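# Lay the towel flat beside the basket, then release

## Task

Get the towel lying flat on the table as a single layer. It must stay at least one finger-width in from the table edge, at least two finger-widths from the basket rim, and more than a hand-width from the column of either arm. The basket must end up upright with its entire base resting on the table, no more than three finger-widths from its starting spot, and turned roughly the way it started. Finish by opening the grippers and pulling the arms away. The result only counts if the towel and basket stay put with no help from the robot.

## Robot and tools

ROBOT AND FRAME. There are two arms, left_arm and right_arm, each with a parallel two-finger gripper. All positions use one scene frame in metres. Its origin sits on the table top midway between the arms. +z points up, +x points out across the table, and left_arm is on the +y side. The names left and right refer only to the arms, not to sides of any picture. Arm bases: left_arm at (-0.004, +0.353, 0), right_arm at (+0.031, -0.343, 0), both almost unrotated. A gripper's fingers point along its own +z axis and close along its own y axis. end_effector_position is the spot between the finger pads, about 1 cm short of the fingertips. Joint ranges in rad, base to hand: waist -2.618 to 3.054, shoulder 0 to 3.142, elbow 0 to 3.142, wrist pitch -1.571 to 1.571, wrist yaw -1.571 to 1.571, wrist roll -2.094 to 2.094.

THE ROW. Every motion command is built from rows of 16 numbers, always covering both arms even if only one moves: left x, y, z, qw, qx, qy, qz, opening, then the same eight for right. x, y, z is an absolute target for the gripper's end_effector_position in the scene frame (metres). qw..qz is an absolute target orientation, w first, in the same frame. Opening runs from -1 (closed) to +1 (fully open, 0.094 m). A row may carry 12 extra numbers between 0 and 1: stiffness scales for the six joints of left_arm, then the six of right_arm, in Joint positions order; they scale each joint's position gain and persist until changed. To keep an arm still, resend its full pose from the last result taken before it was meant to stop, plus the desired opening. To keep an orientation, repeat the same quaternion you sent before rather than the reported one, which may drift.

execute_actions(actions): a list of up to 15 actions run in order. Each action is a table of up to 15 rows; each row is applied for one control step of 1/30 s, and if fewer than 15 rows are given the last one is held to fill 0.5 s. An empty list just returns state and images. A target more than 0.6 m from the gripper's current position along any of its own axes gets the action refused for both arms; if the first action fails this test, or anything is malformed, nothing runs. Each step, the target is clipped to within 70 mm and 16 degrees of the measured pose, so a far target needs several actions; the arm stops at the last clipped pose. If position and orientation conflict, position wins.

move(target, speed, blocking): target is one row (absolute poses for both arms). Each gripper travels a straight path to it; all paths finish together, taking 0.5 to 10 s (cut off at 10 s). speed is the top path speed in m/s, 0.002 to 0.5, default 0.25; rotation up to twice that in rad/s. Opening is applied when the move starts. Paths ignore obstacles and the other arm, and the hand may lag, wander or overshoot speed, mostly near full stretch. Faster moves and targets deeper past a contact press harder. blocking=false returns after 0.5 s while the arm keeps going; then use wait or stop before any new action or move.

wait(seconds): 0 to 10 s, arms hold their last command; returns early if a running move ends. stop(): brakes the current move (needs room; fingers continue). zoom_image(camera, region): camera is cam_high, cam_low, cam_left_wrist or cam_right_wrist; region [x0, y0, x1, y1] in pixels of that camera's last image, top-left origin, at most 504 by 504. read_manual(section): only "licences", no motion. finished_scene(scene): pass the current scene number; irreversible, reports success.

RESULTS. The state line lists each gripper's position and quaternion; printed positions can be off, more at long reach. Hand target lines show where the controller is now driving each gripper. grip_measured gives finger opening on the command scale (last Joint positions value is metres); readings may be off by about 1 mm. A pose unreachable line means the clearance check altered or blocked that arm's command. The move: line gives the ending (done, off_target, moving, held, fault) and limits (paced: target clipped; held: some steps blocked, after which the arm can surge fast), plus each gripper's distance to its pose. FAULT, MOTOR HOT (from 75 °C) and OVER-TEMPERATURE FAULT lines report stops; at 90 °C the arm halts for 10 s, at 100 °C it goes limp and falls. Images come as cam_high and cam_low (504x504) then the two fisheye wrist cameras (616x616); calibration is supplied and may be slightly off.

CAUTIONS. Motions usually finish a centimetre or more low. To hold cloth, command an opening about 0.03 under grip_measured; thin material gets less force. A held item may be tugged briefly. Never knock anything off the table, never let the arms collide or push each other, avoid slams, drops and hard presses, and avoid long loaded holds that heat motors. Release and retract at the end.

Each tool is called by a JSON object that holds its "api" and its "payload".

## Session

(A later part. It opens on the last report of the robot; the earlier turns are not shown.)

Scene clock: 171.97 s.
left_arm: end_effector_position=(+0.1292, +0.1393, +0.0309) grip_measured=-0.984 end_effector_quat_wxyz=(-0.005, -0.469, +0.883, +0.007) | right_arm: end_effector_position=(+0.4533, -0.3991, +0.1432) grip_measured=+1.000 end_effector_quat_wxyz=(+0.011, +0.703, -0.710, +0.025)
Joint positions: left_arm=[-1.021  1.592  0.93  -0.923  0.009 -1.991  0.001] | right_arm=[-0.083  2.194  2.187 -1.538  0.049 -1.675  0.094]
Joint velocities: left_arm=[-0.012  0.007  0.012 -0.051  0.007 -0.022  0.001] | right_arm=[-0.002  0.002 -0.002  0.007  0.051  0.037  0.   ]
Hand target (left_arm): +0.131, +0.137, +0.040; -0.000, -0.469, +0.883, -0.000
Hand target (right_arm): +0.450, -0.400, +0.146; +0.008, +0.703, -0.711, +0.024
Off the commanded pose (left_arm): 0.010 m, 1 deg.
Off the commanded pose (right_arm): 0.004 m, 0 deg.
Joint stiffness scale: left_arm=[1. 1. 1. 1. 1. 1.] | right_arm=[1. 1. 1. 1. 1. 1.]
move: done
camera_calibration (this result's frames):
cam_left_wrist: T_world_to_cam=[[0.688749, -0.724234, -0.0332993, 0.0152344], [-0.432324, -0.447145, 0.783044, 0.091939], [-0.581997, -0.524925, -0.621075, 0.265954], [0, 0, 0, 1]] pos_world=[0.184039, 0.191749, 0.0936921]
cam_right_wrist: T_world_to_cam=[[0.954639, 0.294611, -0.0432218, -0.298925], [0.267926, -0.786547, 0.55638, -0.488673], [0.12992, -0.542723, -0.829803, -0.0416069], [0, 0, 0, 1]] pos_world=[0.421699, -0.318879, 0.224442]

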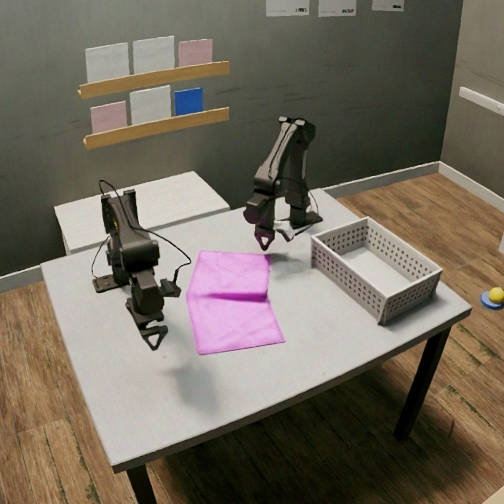

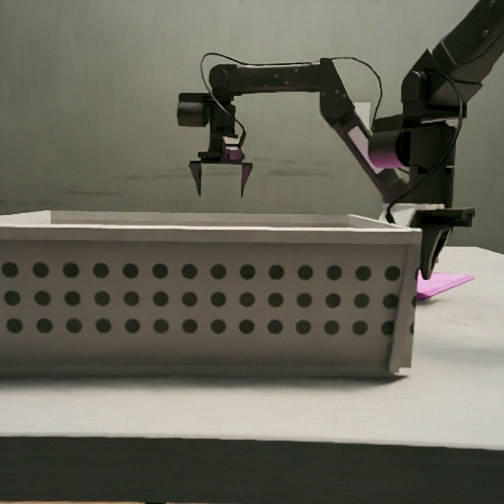

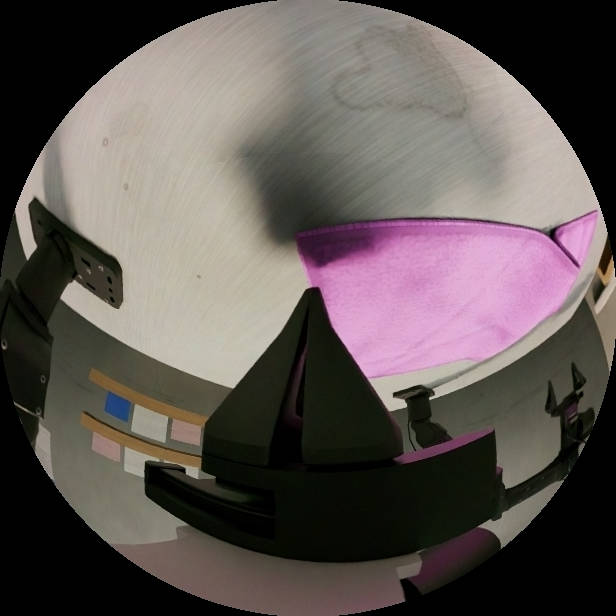

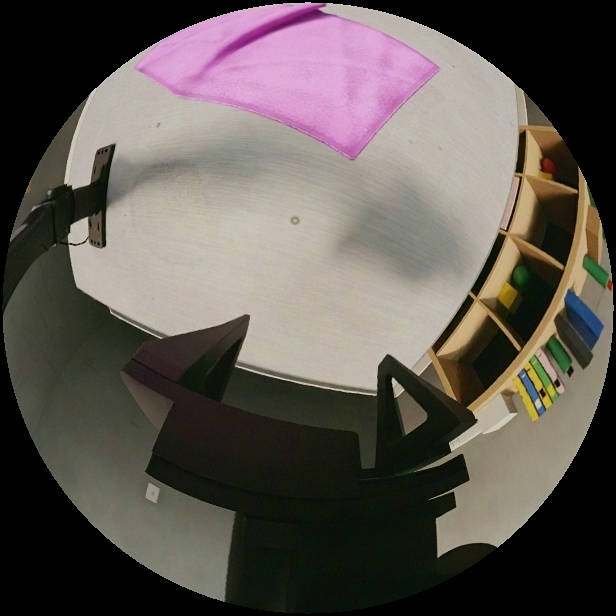

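{"api": "move", "payload": {"target": [0.131,0.137,0.02,0,0.469,-0.883,0,0.2,0.45,-0.4,0.146,0.008,0.703,-0.711,0.024,1], "speed": 0.05}}

{"api": "move", "payload": {"target": [0.131,0.137,-0.001,0,0.469,-0.883,0,0.2,0.45,-0.4,0.146,0.008,0.703,-0.711,0.024,1], "speed": 0.03}}

{"api": "move", "payload": {"target": [0.131,0.137,-0.001,0,0.469,-0.883,0,-1,0.45,-0.4,0.146,0.008,0.703,-0.711,0.024,1]}}

{"api": "move", "payload": {"target": [0.125,0.133,0.03,0,0.469,-0.883,0,-1,0.45,-0.4,0.146,0.008,0.703,-0.711,0.024,1], "speed": 0.05}}

Scene clock: 181.13 s.
left_arm: end_effector_position=(+0.1327, +0.1336, +0.0274) grip_measured=+0.198 end_effector_quat_wxyz=(-0.004, -0.469, +0.883, -0.010) | right_arm: end_effector_position=(+0.4532, -0.3992, +0.1432) grip_measured=+1.000 end_effector_quat_wxyz=(+0.012, +0.703, -0.710, +0.026)
Joint positions: left_arm=[-1.021  1.592  0.915 -0.874  0.009 -1.991  0.056] | right_arm=[-0.083  2.194  2.187 -1.538  0.05  -1.675  0.094]
Joint velocities: left_arm=[ 0.007 -0.002  0.002  0.007 -0.081  0.066  0.   ] | right_arm=[ 0.002  0.002 -0.012 -0.022 -0.037  0.007  0.   ]
Hand target (left_arm): +0.131, +0.137, +0.020; +0.000, -0.469, +0.883, +0.000
Hand target (right_arm): +0.450, -0.400, +0.146; +0.008, +0.703, -0.711, +0.024
Off the commanded pose (left_arm): 0.008 m, 1 deg.
Off the commanded pose (right_arm): 0.004 m, 0 deg.
Joint stiffness scale: left_arm=[1. 1. 1. 1. 1. 1.] | right_arm=[1. 1. 1. 1. 1. 1.]
move: done
camera_calibration (this result's frames):
cam_left_wrist: T_world_to_cam=[[0.689049, -0.724715, -0.000800305, 0.00774347], [-0.446103, -0.425018, 0.787624, 0.0924101], [-0.571143, -0.542354, -0.616155, 0.263625], [0, 0, 0, 1]] pos_world=[0.186457, 0.187866, 0.089656]
cam_right_wrist: T_world_to_cam=[[0.954641, 0.294559, -0.0435275, -0.298848], [0.267959, -0.786131, 0.556953, -0.488709], [0.129837, -0.543354, -0.829403, -0.0419445], [0, 0, 0, 1]] pos_world=[0.421692, -0.318952, 0.224391]

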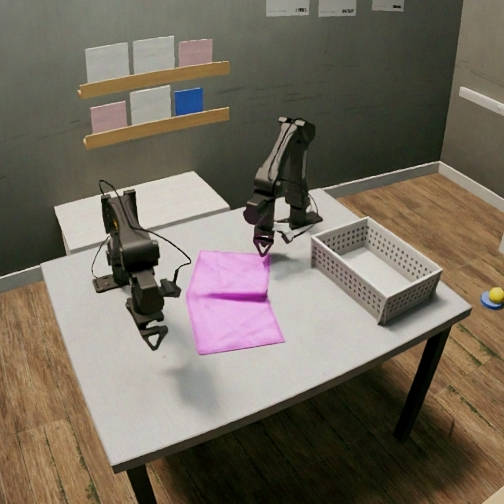

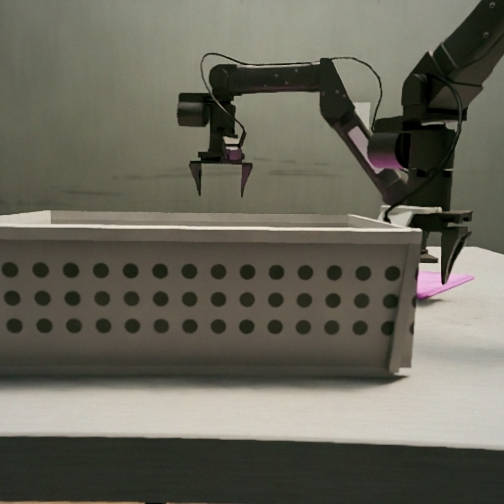

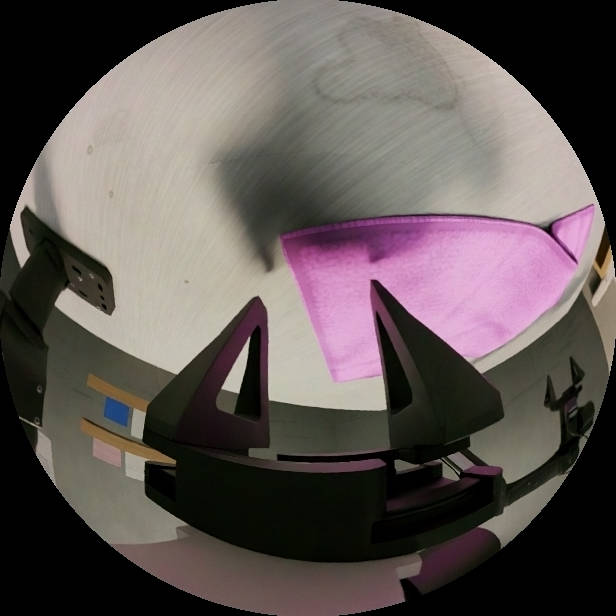

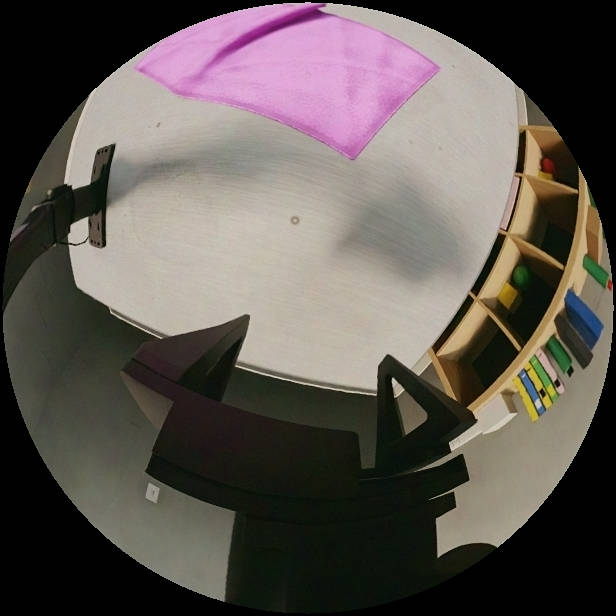

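Scene clock: 182.33 s.
left_arm: end_effector_position=(+0.1326, +0.1339, +0.0087) grip_measured=+0.198 end_effector_quat_wxyz=(-0.004, -0.469, +0.883, -0.007) | right_arm: end_effector_position=(+0.4532, -0.3993, +0.1432) grip_measured=+1.000 end_effector_quat_wxyz=(+0.012, +0.703, -0.710, +0.026)
Joint positions: left_arm=[-1.021  1.631  0.872 -0.798  0.009 -1.991  0.056] | right_arm=[-0.083  2.194  2.187 -1.538  0.051 -1.675  0.094]
Joint velocities: left_arm=[-0.007  0.002  0.012  0.022 -0.007 -0.051 -0.   ] | right_arm=[-0.032 -0.032  0.002 -0.007 -0.022  0.022  0.   ]
Hand target (left_arm): +0.131, +0.138, -0.000; -0.000, -0.469, +0.883, +0.000
Hand target (right_arm): +0.450, -0.400, +0.146; +0.008, +0.703, -0.711, +0.024
Off the commanded pose (left_arm): 0.010 m, 1 deg.
Off the commanded pose (right_arm): 0.004 m, 0 deg.
Joint stiffness scale: left_arm=[1. 1. 1. 1. 1. 1.] | right_arm=[1. 1. 1. 1. 1. 1.]
move: done
camera_calibration (this result's frames):
cam_left_wrist: T_world_to_cam=[[0.68904, -0.724701, -0.0056574, 0.00809753], [-0.444039, -0.428332, 0.786995, 0.107372], [-0.572759, -0.539759, -0.616934, 0.252017], [0, 0, 0, 1]] pos_world=[0.186443, 0.187888, 0.0710223]
cam_right_wrist: T_world_to_cam=[[0.954642, 0.294533, -0.0436804, -0.298809], [0.267975, -0.785922, 0.557239, -0.488727], [0.129796, -0.543669, -0.829202, -0.0421133], [0, 0, 0, 1]] pos_world=[0.421689, -0.318988, 0.224365]

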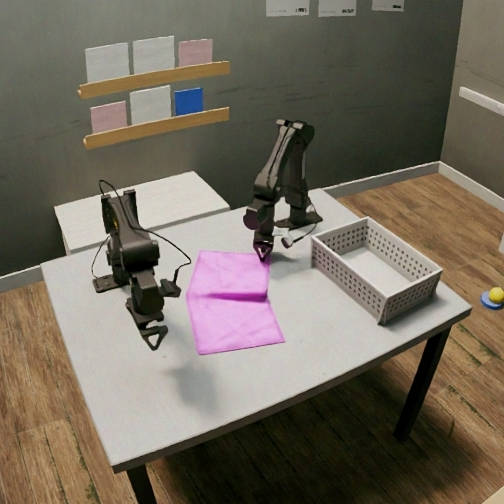

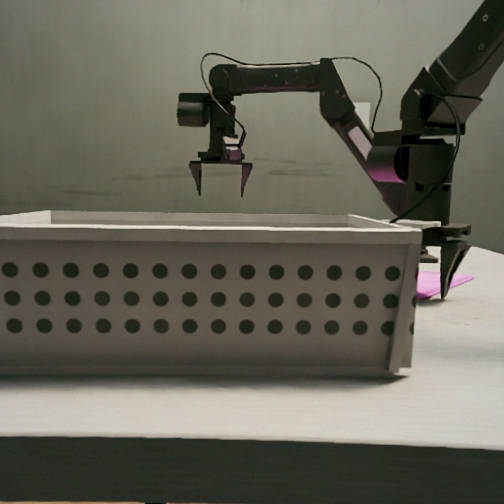

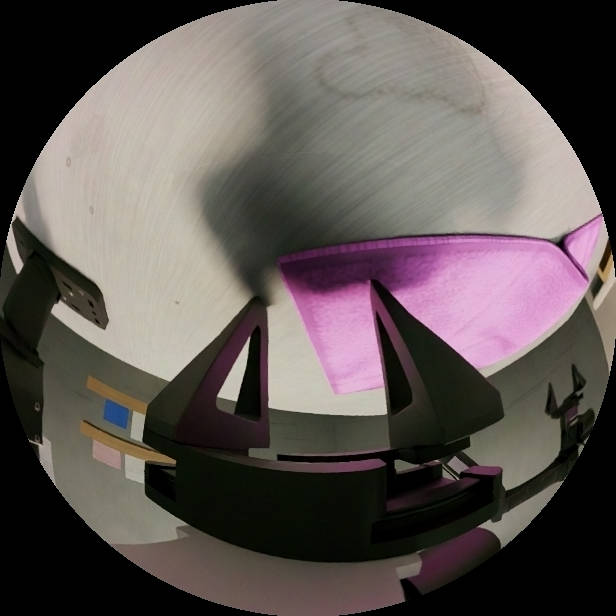

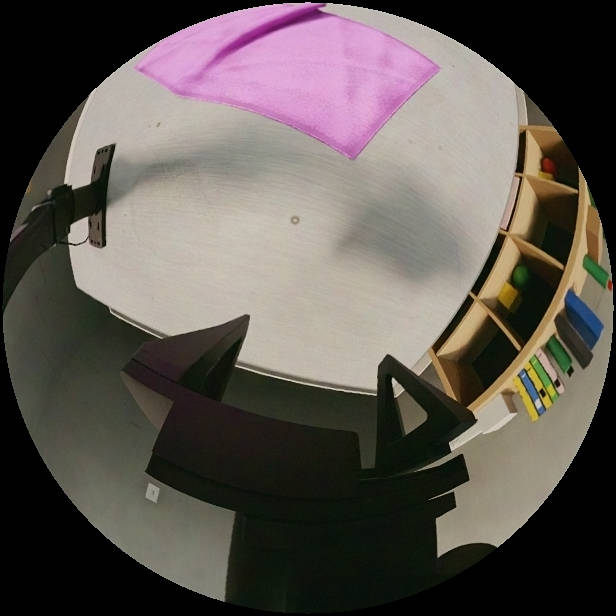

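Scene clock: 183.03 s.
left_arm: end_effector_position=(+0.1380, +0.1277, +0.0089) grip_measured=-0.929 end_effector_quat_wxyz=(+0.001, -0.469, +0.883, -0.024) | right_arm: end_effector_position=(+0.4532, -0.3994, +0.1433) grip_measured=+1.000 end_effector_quat_wxyz=(+0.012, +0.703, -0.710, +0.026)
Joint positions: left_arm=[-1.021  1.631  0.872 -0.765  0.001 -1.991  0.003] | right_arm=[-0.083  2.194  2.187 -1.538  0.051 -1.675  0.094]
Joint velocities: left_arm=[-0.007 -0.002 -0.012 -0.007  0.007  0.007  0.   ] | right_arm=[ 0.017 -0.002 -0.022  0.037 -0.081  0.051  0.   ]
Hand target (left_arm): +0.131, +0.137, -0.000; +0.000, -0.469, +0.883, -0.000
Hand target (right_arm): +0.450, -0.400, +0.146; +0.008, +0.703, -0.711, +0.024
Off the commanded pose (left_arm): 0.015 m, 3 deg.
Off the commanded pose (right_arm): 0.004 m, 1 deg.
Joint stiffness scale: left_arm=[1. 1. 1. 1. 1. 1.] | right_arm=[1. 1. 1. 1. 1. 1.]
move: off_target (left_arm)
camera_calibration (this result's frames):
cam_left_wrist: T_world_to_cam=[[0.688944, -0.724273, 0.0280098, -0.000502668], [-0.462675, -0.409702, 0.786178, 0.107156], [-0.557932, -0.554592, -0.617365, 0.251797], [0, 0, 0, 1]] pos_world=[0.19041, 0.183183, 0.071221]
cam_right_wrist: T_world_to_cam=[[0.954644, 0.294482, -0.0439861, -0.298732], [0.268008, -0.785505, 0.557811, -0.488763], [0.129714, -0.5443, -0.828801, -0.042451], [0, 0, 0, 1]] pos_world=[0.421682, -0.319061, 0.224314]

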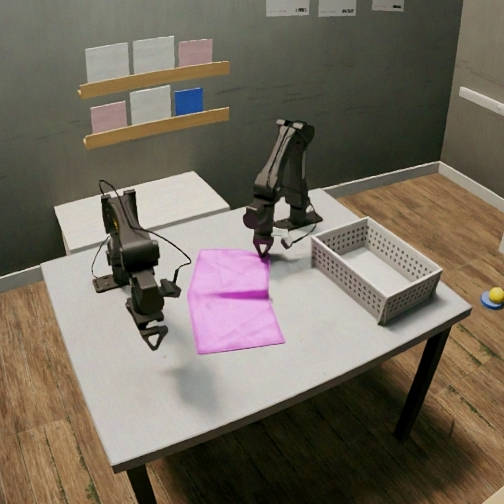

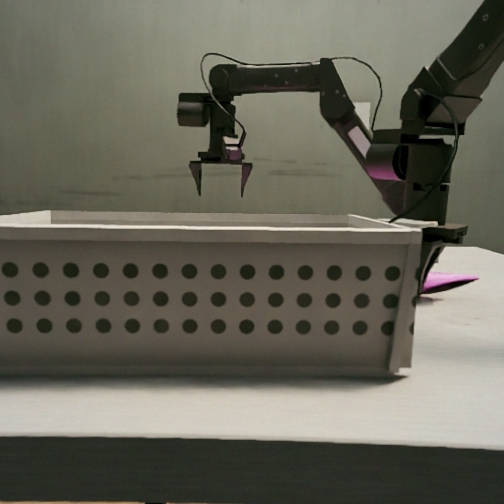

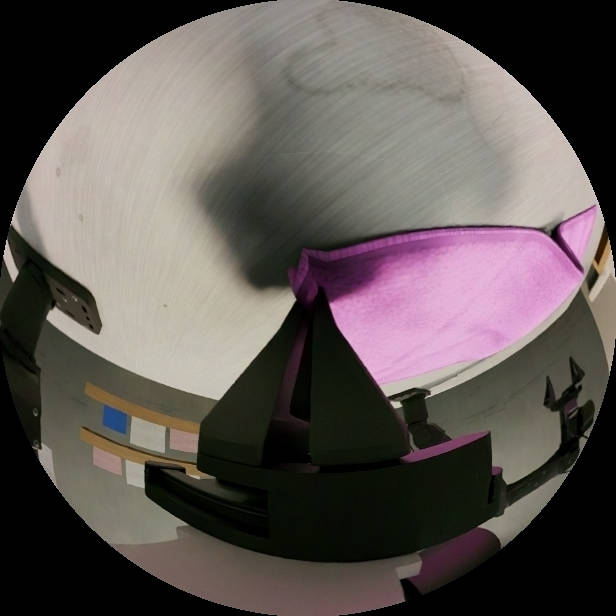

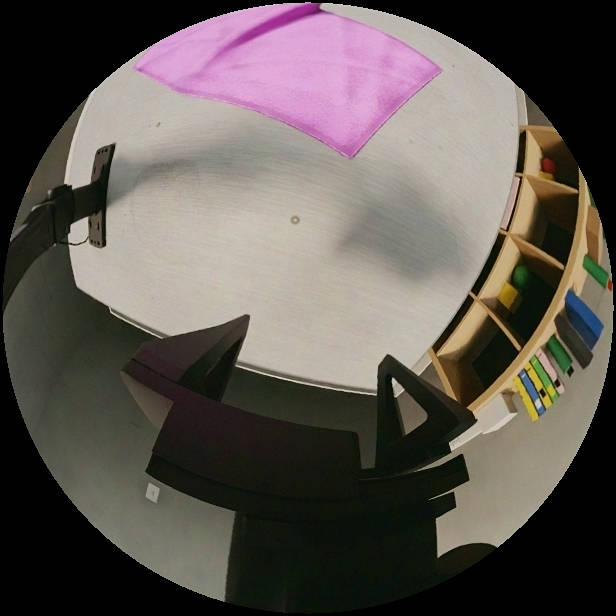

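Scene clock: 184.03 s.
left_arm: end_effector_position=(+0.1251, +0.1364, +0.0205) grip_measured=-0.929 end_effector_quat_wxyz=(-0.001, -0.469, +0.883, +0.007) | right_arm: end_effector_position=(+0.4532, -0.3995, +0.1433) grip_measured=+1.000 end_effector_quat_wxyz=(+0.012, +0.703, -0.710, +0.026)
Joint positions: left_arm=[-1.047  1.611  0.904 -0.877  0.001 -2.016  0.003] | right_arm=[-0.083  2.194  2.187 -1.538  0.052 -1.675  0.094]
Joint velocities: left_arm=[ 0.007 -0.007 -0.002 -0.051 -0.007  0.051  0.001] | right_arm=[ 0.002 -0.022 -0.002  0.051  0.066  0.022  0.   ]
Hand target (left_arm): +0.125, +0.133, +0.030; +0.000, -0.469, +0.883, -0.000
Hand target (right_arm): +0.450, -0.400, +0.146; +0.008, +0.703, -0.711, +0.024
Off the commanded pose (left_arm): 0.010 m, 1 deg.
Off the commanded pose (right_arm): 0.004 m, 1 deg.
Joint stiffness scale: left_arm=[1. 1. 1. 1. 1. 1.] | right_arm=[1. 1. 1. 1. 1. 1.]
move: done
camera_calibration (this result's frames):
cam_left_wrist: T_world_to_cam=[[0.688633, -0.724452, -0.0308802, 0.0156179], [-0.438382, -0.449874, 0.778097, 0.0982527], [-0.577586, -0.522285, -0.627385, 0.25479], [0, 0, 0, 1]] pos_world=[0.179481, 0.188589, 0.0838838]
cam_right_wrist: T_world_to_cam=[[0.954645, 0.294456, -0.0441389, -0.298693], [0.268025, -0.785296, 0.558097, -0.488781], [0.129673, -0.544615, -0.828601, -0.0426199], [0, 0, 0, 1]] pos_world=[0.421678, -0.319097, 0.224289]

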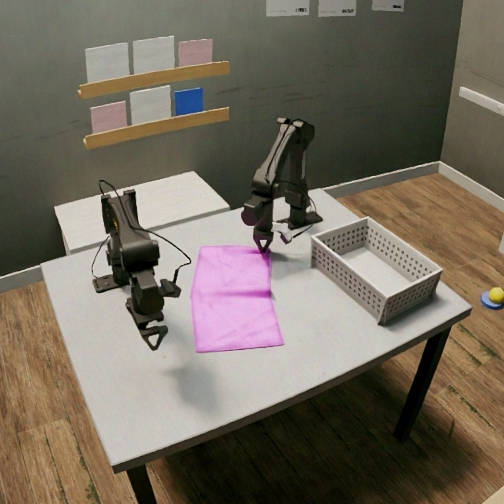

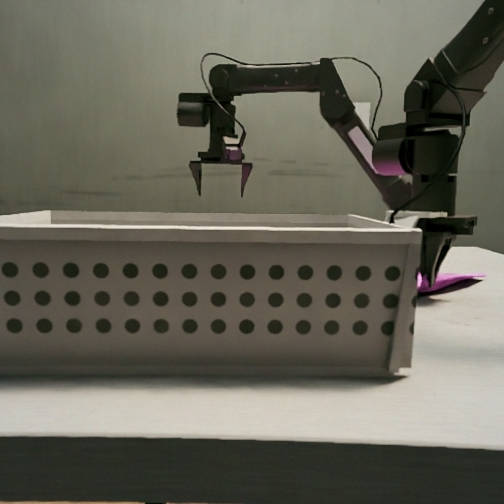

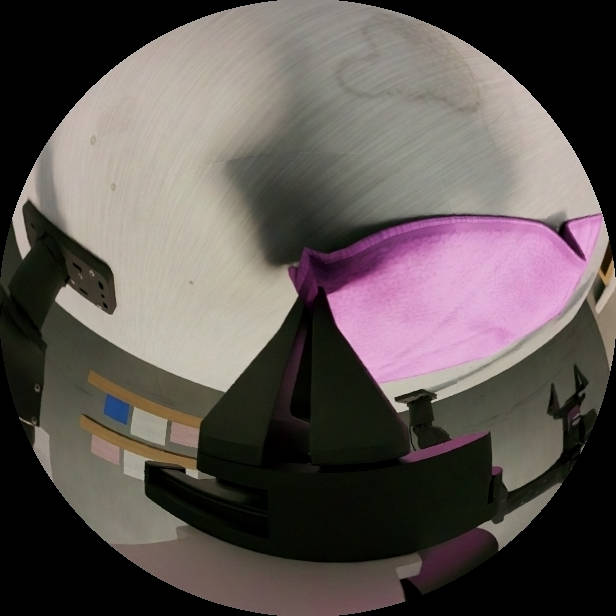

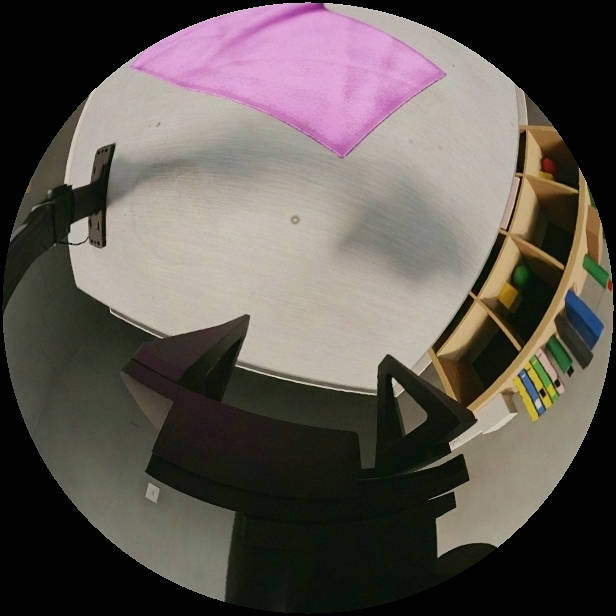

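{"api": "move", "payload": {"target": [0.125,0.133,0.03,0,0.469,-0.883,0,-1,0.42,-0.11,0.06,0,0.707,-0.707,0,1], "speed": 0.2}}

{"api": "move", "payload": {"target": [0.125,0.133,0.03,0,0.469,-0.883,0,-1,0.42,-0.11,0.0,0,0.707,-0.707,0,1], "speed": 0.04}}

Scene clock: 193.57 s.
left_arm: end_effector_position=(+0.1249, +0.1367, +0.0205) grip_measured=-0.929 end_effector_quat_wxyz=(-0.001, -0.469, +0.883, +0.007) | right_arm: end_effector_position=(+0.4221, -0.1150, +0.0581) grip_measured=+1.000 end_effector_quat_wxyz=(+0.005, +0.712, -0.702, +0.011)
Joint positions: left_arm=[-1.047  1.611  0.904 -0.879  0.001 -2.016  0.003] | right_arm=[ 0.566  2.328  2.072 -1.319  0.023 -1.05   0.094]
Joint velocities: left_arm=[-0.002 -0.012  0.002 -0.037 -0.007  0.007 -0.001] | right_arm=[ 0.002 -0.007  0.002  0.051 -0.007 -0.037  0.   ]
Hand target (left_arm): +0.125, +0.133, +0.030; +0.000, -0.469, +0.883, -0.000
Hand target (right_arm): +0.426, -0.113, +0.060; -0.001, +0.707, -0.707, +0.007
Off the commanded pose (left_arm): 0.010 m, 1 deg.
Off the commanded pose (right_arm): 0.006 m, 2 deg.
Joint stiffness scale: left_arm=[1. 1. 1. 1. 1. 1.] | right_arm=[1. 1. 1. 1. 1. 1.]
move: done
camera_calibration (this result's frames):
cam_left_wrist: T_world_to_cam=[[0.688885, -0.724148, -0.0323647, 0.0159447], [-0.437612, -0.451067, 0.777839, 0.0983834], [-0.577869, -0.521679, -0.627629, 0.254811], [0, 0, 0, 1]] pos_world=[0.179317, 0.188853, 0.0839164]
cam_right_wrist: T_world_to_cam=[[0.946525, 0.319396, -0.0455722, -0.350134], [0.293973, -0.795603, 0.529713, -0.220038], [0.132931, -0.514783, -0.846952, 0.0488612], [0, 0, 0, 1]] pos_world=[0.389601, -0.0380783, 0.141984]

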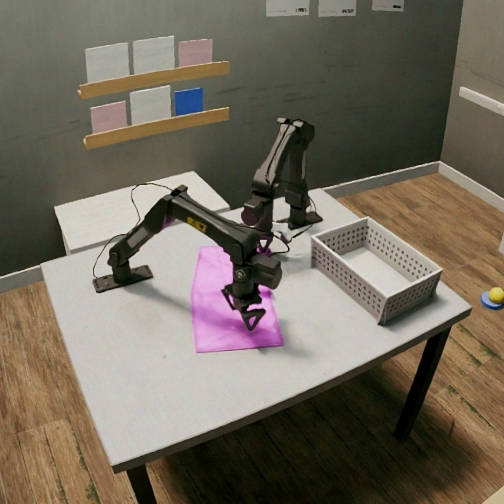

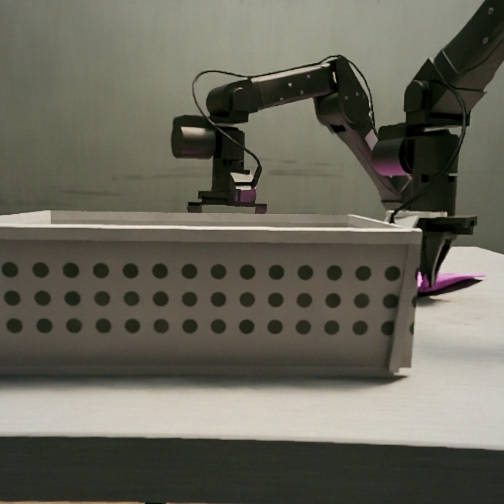

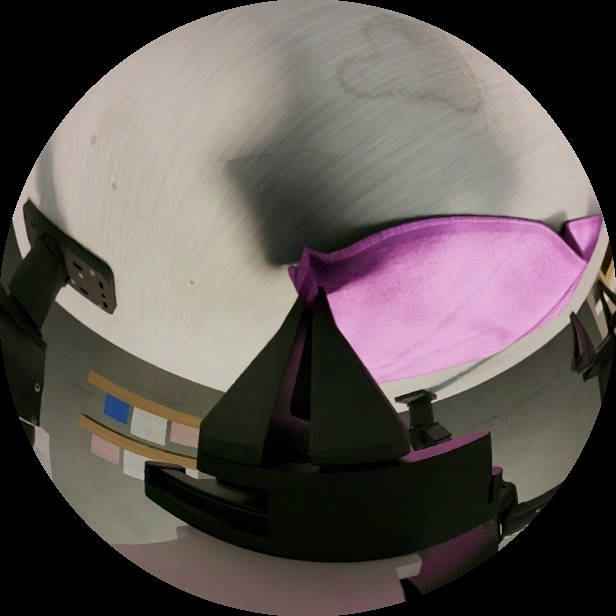

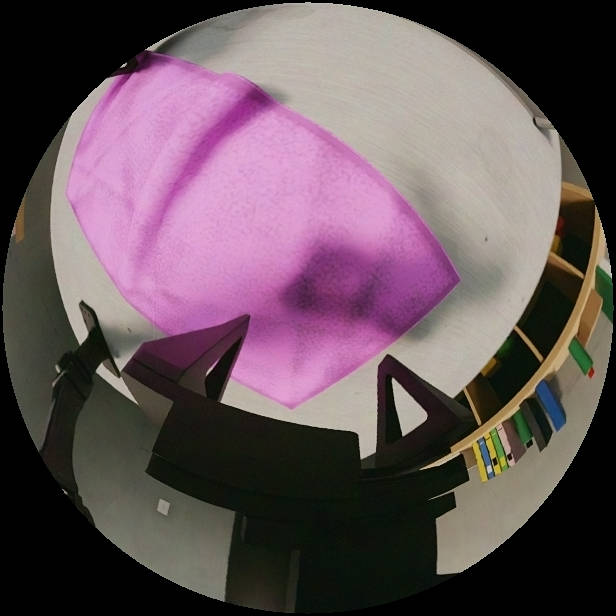

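Scene clock: 195.27 s.
left_arm: end_effector_position=(+0.1249, +0.1367, +0.0205) grip_measured=-0.929 end_effector_quat_wxyz=(-0.001, -0.469, +0.883, +0.007) | right_arm: end_effector_position=(+0.4236, -0.1132, +0.0184) grip_measured=+1.000 end_effector_quat_wxyz=(-0.003, +0.709, -0.705, +0.011)
Joint positions: left_arm=[-1.047  1.611  0.904 -0.879  0.001 -2.016  0.003] | right_arm=[ 0.566  2.338  1.931 -1.152  0.019 -1.042  0.094]
Joint velocities: left_arm=[ 0.002 -0.017  0.012 -0.007 -0.037 -0.081  0.   ] | right_arm=[ 0.002 -0.007  0.007  0.022  0.066  0.022  0.   ]
Hand target (left_arm): +0.125, +0.133, +0.030; +0.000, -0.469, +0.883, -0.000
Hand target (right_arm): +0.420, -0.110, +0.001; +0.001, +0.707, -0.707, -0.000
Off the commanded pose (left_arm): 0.010 m, 1 deg.
Off the commanded pose (right_arm): 0.019 m, 1 deg.
Joint stiffness scale: left_arm=[1. 1. 1. 1. 1. 1.] | right_arm=[1. 1. 1. 1. 1. 1.]
move: off_target (right_arm)
camera_calibration (this result's frames):
cam_left_wrist: T_world_to_cam=[[0.688885, -0.724148, -0.0323647, 0.0159447], [-0.437612, -0.451067, 0.777839, 0.0983834], [-0.577869, -0.521679, -0.627629, 0.254811], [0, 0, 0, 1]] pos_world=[0.179317, 0.188853, 0.0839164]
cam_right_wrist: T_world_to_cam=[[0.94948, 0.312282, -0.0311104, -0.356282], [0.281659, -0.804237, 0.523327, -0.193653], [0.138405, -0.505651, -0.851564, 0.0148248], [0, 0, 0, 1]] pos_world=[0.390775, -0.0369863, 0.102884]

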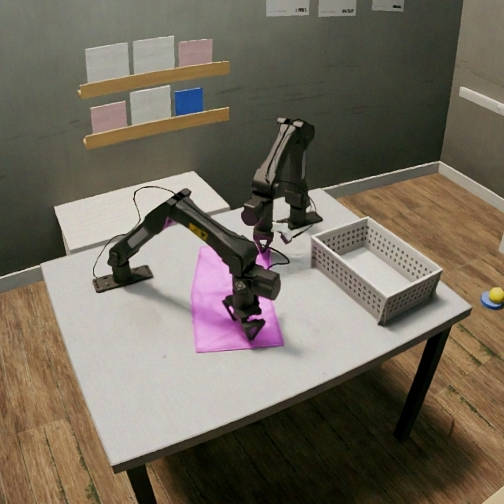

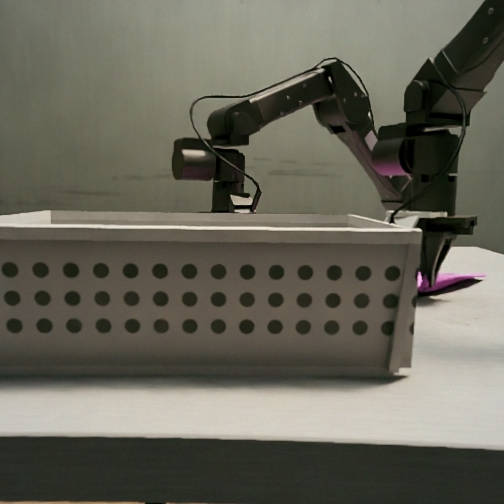

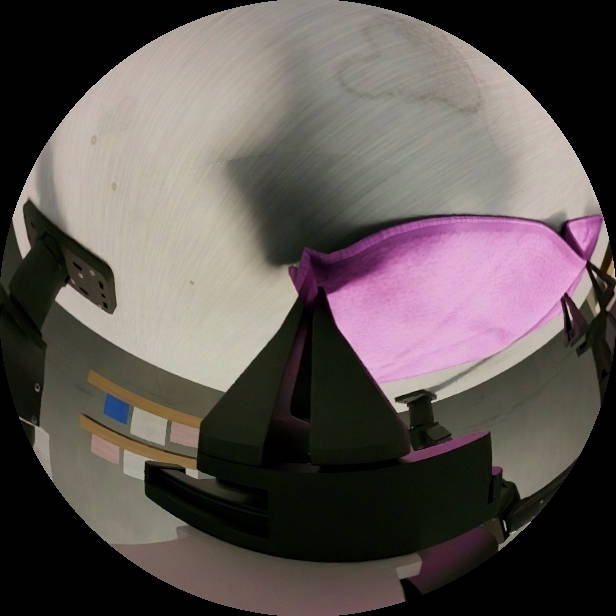

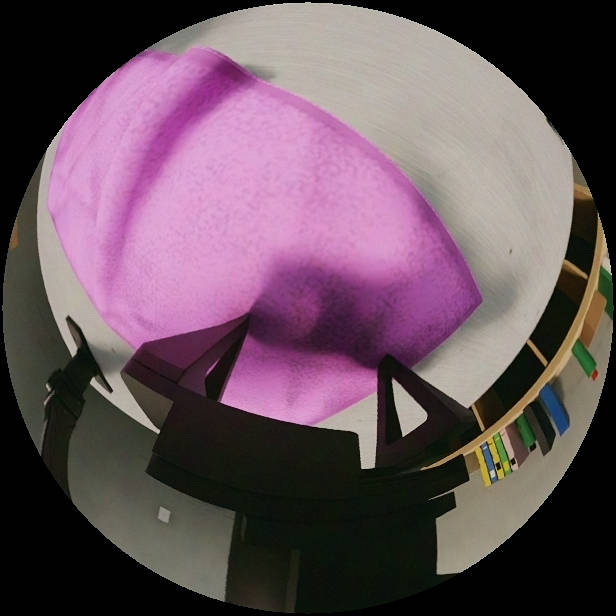

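{"api": "move", "payload": {"target": [0.125,0.133,0.03,0,0.469,-0.883,0,-1,0.395,-0.1,0.02,0,0.707,-0.707,0,1], "speed": 0.05}}

{"api": "move", "payload": {"target": [0.125,0.133,0.03,0,0.469,-0.883,0,-1,0.395,-0.1,-0.015,0,0.707,-0.707,0,1], "speed": 0.03}}

Scene clock: 202.83 s.
left_arm: end_effector_position=(+0.1249, +0.1367, +0.0205) grip_measured=-0.929 end_effector_quat_wxyz=(-0.001, -0.469, +0.883, +0.007) | right_arm: end_effector_position=(+0.4013, -0.1046, +0.0194) grip_measured=+1.000 end_effector_quat_wxyz=(+0.003, +0.707, -0.707, +0.010)
Joint positions: left_arm=[-1.047  1.611  0.904 -0.879  0.001 -2.017  0.003] | right_arm=[ 0.61   2.289  1.85  -1.135  0.021 -0.993  0.094]
Joint velocities: left_arm=[-0.002 -0.022 -0.007 -0.022 -0.066 -0.007  0.   ] | right_arm=[ 0.002  0.022  0.007 -0.051 -0.095  0.11   0.   ]
Hand target (left_arm): +0.125, +0.133, +0.030; +0.000, -0.469, +0.883, -0.000
Hand target (right_arm): +0.395, -0.100, +0.020; +0.000, +0.707, -0.707, +0.000
Off the commanded pose (left_arm): 0.010 m, 1 deg.
Off the commanded pose (right_arm): 0.008 m, 1 deg.
Joint stiffness scale: left_arm=[1. 1. 1. 1. 1. 1.] | right_arm=[1. 1. 1. 1. 1. 1.]
move: done
camera_calibration (this result's frames):
cam_left_wrist: T_world_to_cam=[[0.689161, -0.723885, -0.0323636, 0.0158742], [-0.437444, -0.451236, 0.777836, 0.0983855], [-0.577667, -0.521897, -0.627634, 0.254816], [0, 0, 0, 1]] pos_world=[0.179297, 0.188874, 0.0839168]
cam_right_wrist: T_world_to_cam=[[0.950751, 0.306895, -0.0434574, -0.338573], [0.282764, -0.801346, 0.527151, -0.181185], [0.126956, -0.513477, -0.84866, 0.0268547], [0, 0, 0, 1]] pos_world=[0.369722, -0.0274963, 0.103589]

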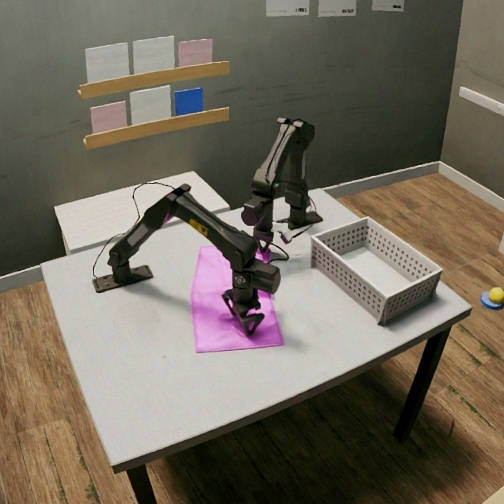

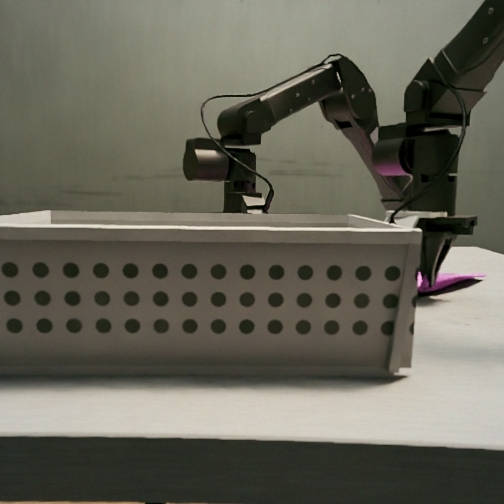

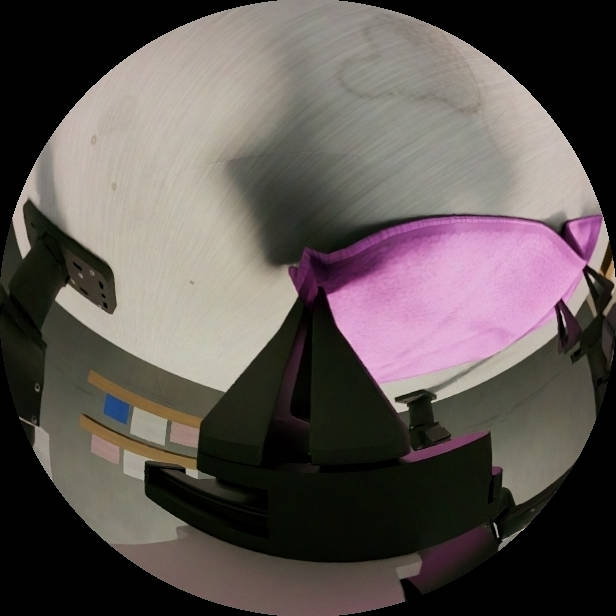

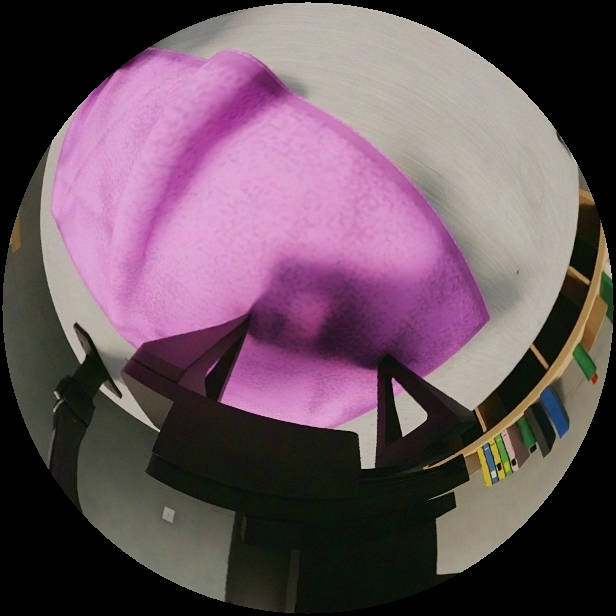

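Scene clock: 204.23 s.
left_arm: end_effector_position=(+0.1249, +0.1367, +0.0205) grip_measured=-0.929 end_effector_quat_wxyz=(-0.001, -0.469, +0.883, +0.007) | right_arm: end_effector_position=(+0.4006, -0.1046, +0.0171) grip_measured=+1.000 end_effector_quat_wxyz=(-0.009, +0.707, -0.707, +0.011)
Joint positions: left_arm=[-1.047  1.611  0.904 -0.879  0.001 -2.017  0.003] | right_arm=[ 0.61   2.263  1.797 -1.083  0.019 -0.993  0.094]
Joint velocities: left_arm=[-0.012 -0.012 -0.007 -0.022 -0.051 -0.11   0.   ] | right_arm=[ 0.002  0.007  0.007  0.007  0.066 -0.007  0.   ]
Hand target (left_arm): +0.125, +0.133, +0.030; +0.000, -0.469, +0.883, -0.000
Hand target (right_arm): +0.393, -0.101, -0.014; +0.002, +0.707, -0.707, -0.000
Off the commanded pose (left_arm): 0.010 m, 1 deg.
Off the commanded pose (right_arm): 0.033 m, 2 deg.
Joint stiffness scale: left_arm=[1. 1. 1. 1. 1. 1.] | right_arm=[1. 1. 1. 1. 1. 1.]
move: off_target (right_arm)
camera_calibration (this result's frames):
cam_left_wrist: T_world_to_cam=[[0.689161, -0.723885, -0.0323636, 0.0158742], [-0.437444, -0.451236, 0.777836, 0.0983855], [-0.577667, -0.521897, -0.627634, 0.254816], [0, 0, 0, 1]] pos_world=[0.179297, 0.188874, 0.0839168]
cam_right_wrist: T_world_to_cam=[[0.951351, 0.307401, -0.0208873, -0.338542], [0.272901, -0.809229, 0.520262, -0.176488], [0.143026, -0.500652, -0.853751, 0.0199416], [0, 0, 0, 1]] pos_world=[0.367384, -0.0287673, 0.101774]

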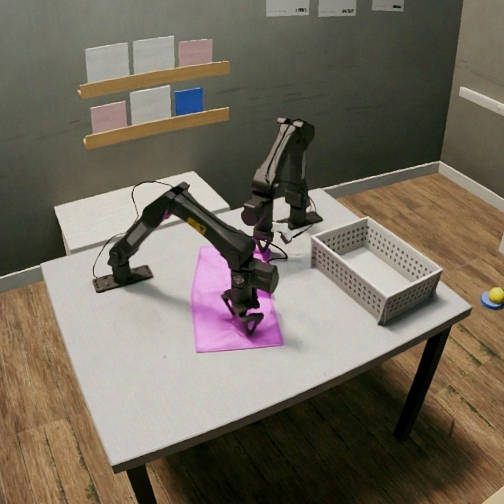

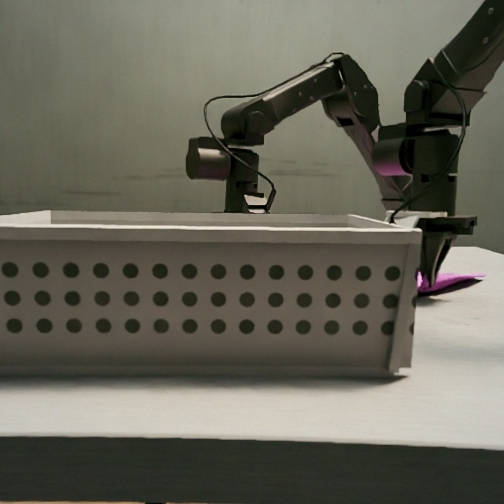

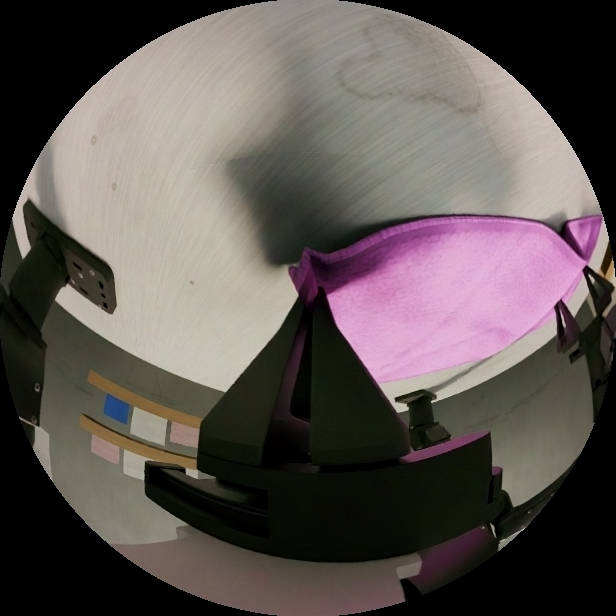

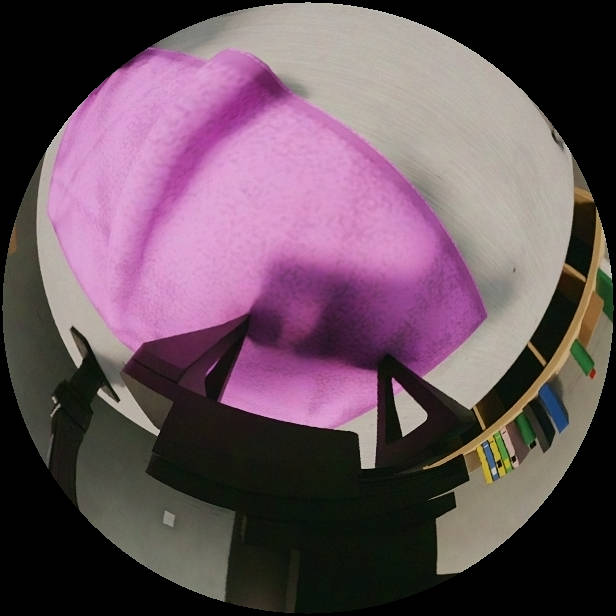

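{"api": "move", "payload": {"target": [0.06,0.125,0.025,0,0.4,-0.916,0,-1,0.395,-0.1,0.0,0,0.707,-0.707,0,1], "speed": 0.04}}

Scene clock: 218.33 s.
left_arm: end_effector_position=(+0.0693, +0.1170, +0.0255) grip_measured=-0.929 end_effector_quat_wxyz=(-0.001, -0.389, +0.921, -0.008) | right_arm: end_effector_position=(+0.4005, -0.1044, +0.0190) grip_measured=+1.000 end_effector_quat_wxyz=(-0.010, +0.707, -0.707, +0.011)
Joint positions: left_arm=[-1.283  1.555  0.87  -0.869  0.001 -2.074  0.003] | right_arm=[ 0.61   2.258  1.797 -1.085  0.017 -0.993  0.094]
Joint velocities: left_arm=[ 0.012  0.002 -0.007  0.007  0.022 -0.051 -0.001] | right_arm=[ 0.007 -0.002 -0.027  0.051 -0.037  0.037  0.   ]
Hand target (left_arm): +0.062, +0.124, +0.025; -0.007, -0.386, +0.922, +0.001
Hand target (right_arm): +0.395, -0.100, +0.001; -0.000, +0.707, -0.707, -0.000
Off the commanded pose (left_arm): 0.012 m, 2 deg.
Off the commanded pose (right_arm): 0.020 m, 2 deg.
Joint stiffness scale: left_arm=[1. 1. 1. 1. 1. 1.] | right_arm=[1. 1. 1. 1. 1. 1.]
joint sent to its limit (left arm) — the command would take joint 6 (wrist roll) past its lower limit, so that joint was sent only as far as its limit.
move: off_target (left_arm, right_arm)
camera_calibration (this result's frames):
cam_left_wrist: T_world_to_cam=[[0.549197, -0.83569, -0.00218376, 0.0621231], [-0.518614, -0.342868, 0.78325, 0.0540921], [-0.655303, -0.429026, -0.621703, 0.209941], [0, 0, 0, 1]] pos_world=[0.13151, 0.160532, 0.0882891]
cam_right_wrist: T_world_to_cam=[[0.951498, 0.307115, -0.0182407, -0.338667], [0.271612, -0.810697, 0.51865, -0.176901], [0.144498, -0.498449, -0.854792, 0.0213455], [0, 0, 0, 1]] pos_world=[0.367204, -0.0287635, 0.103818]

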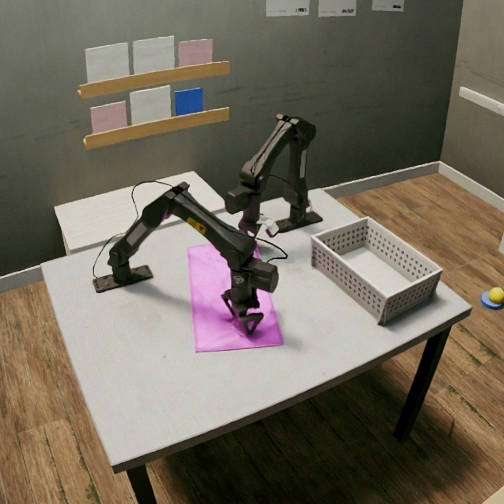

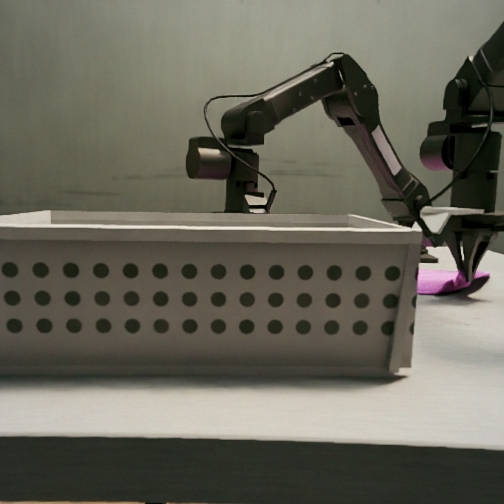

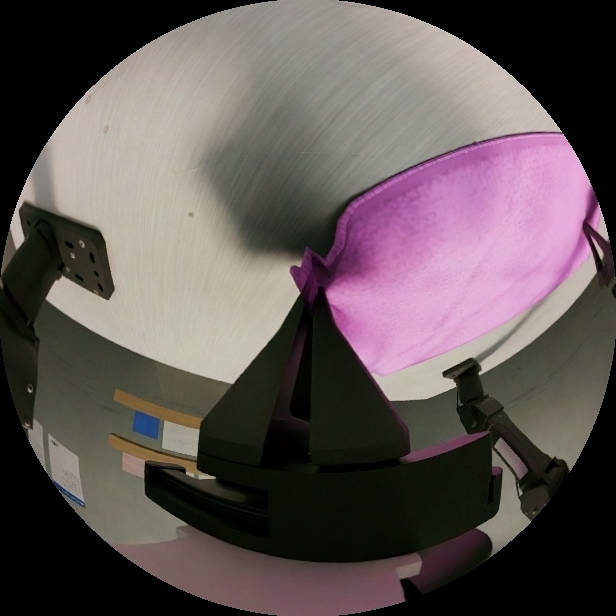

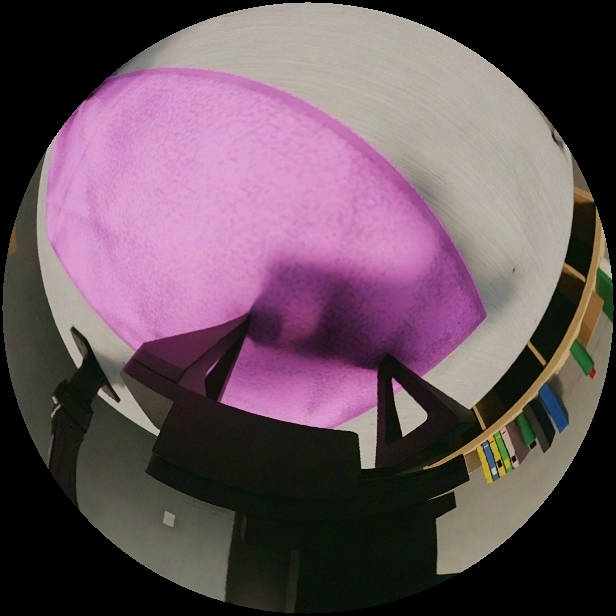

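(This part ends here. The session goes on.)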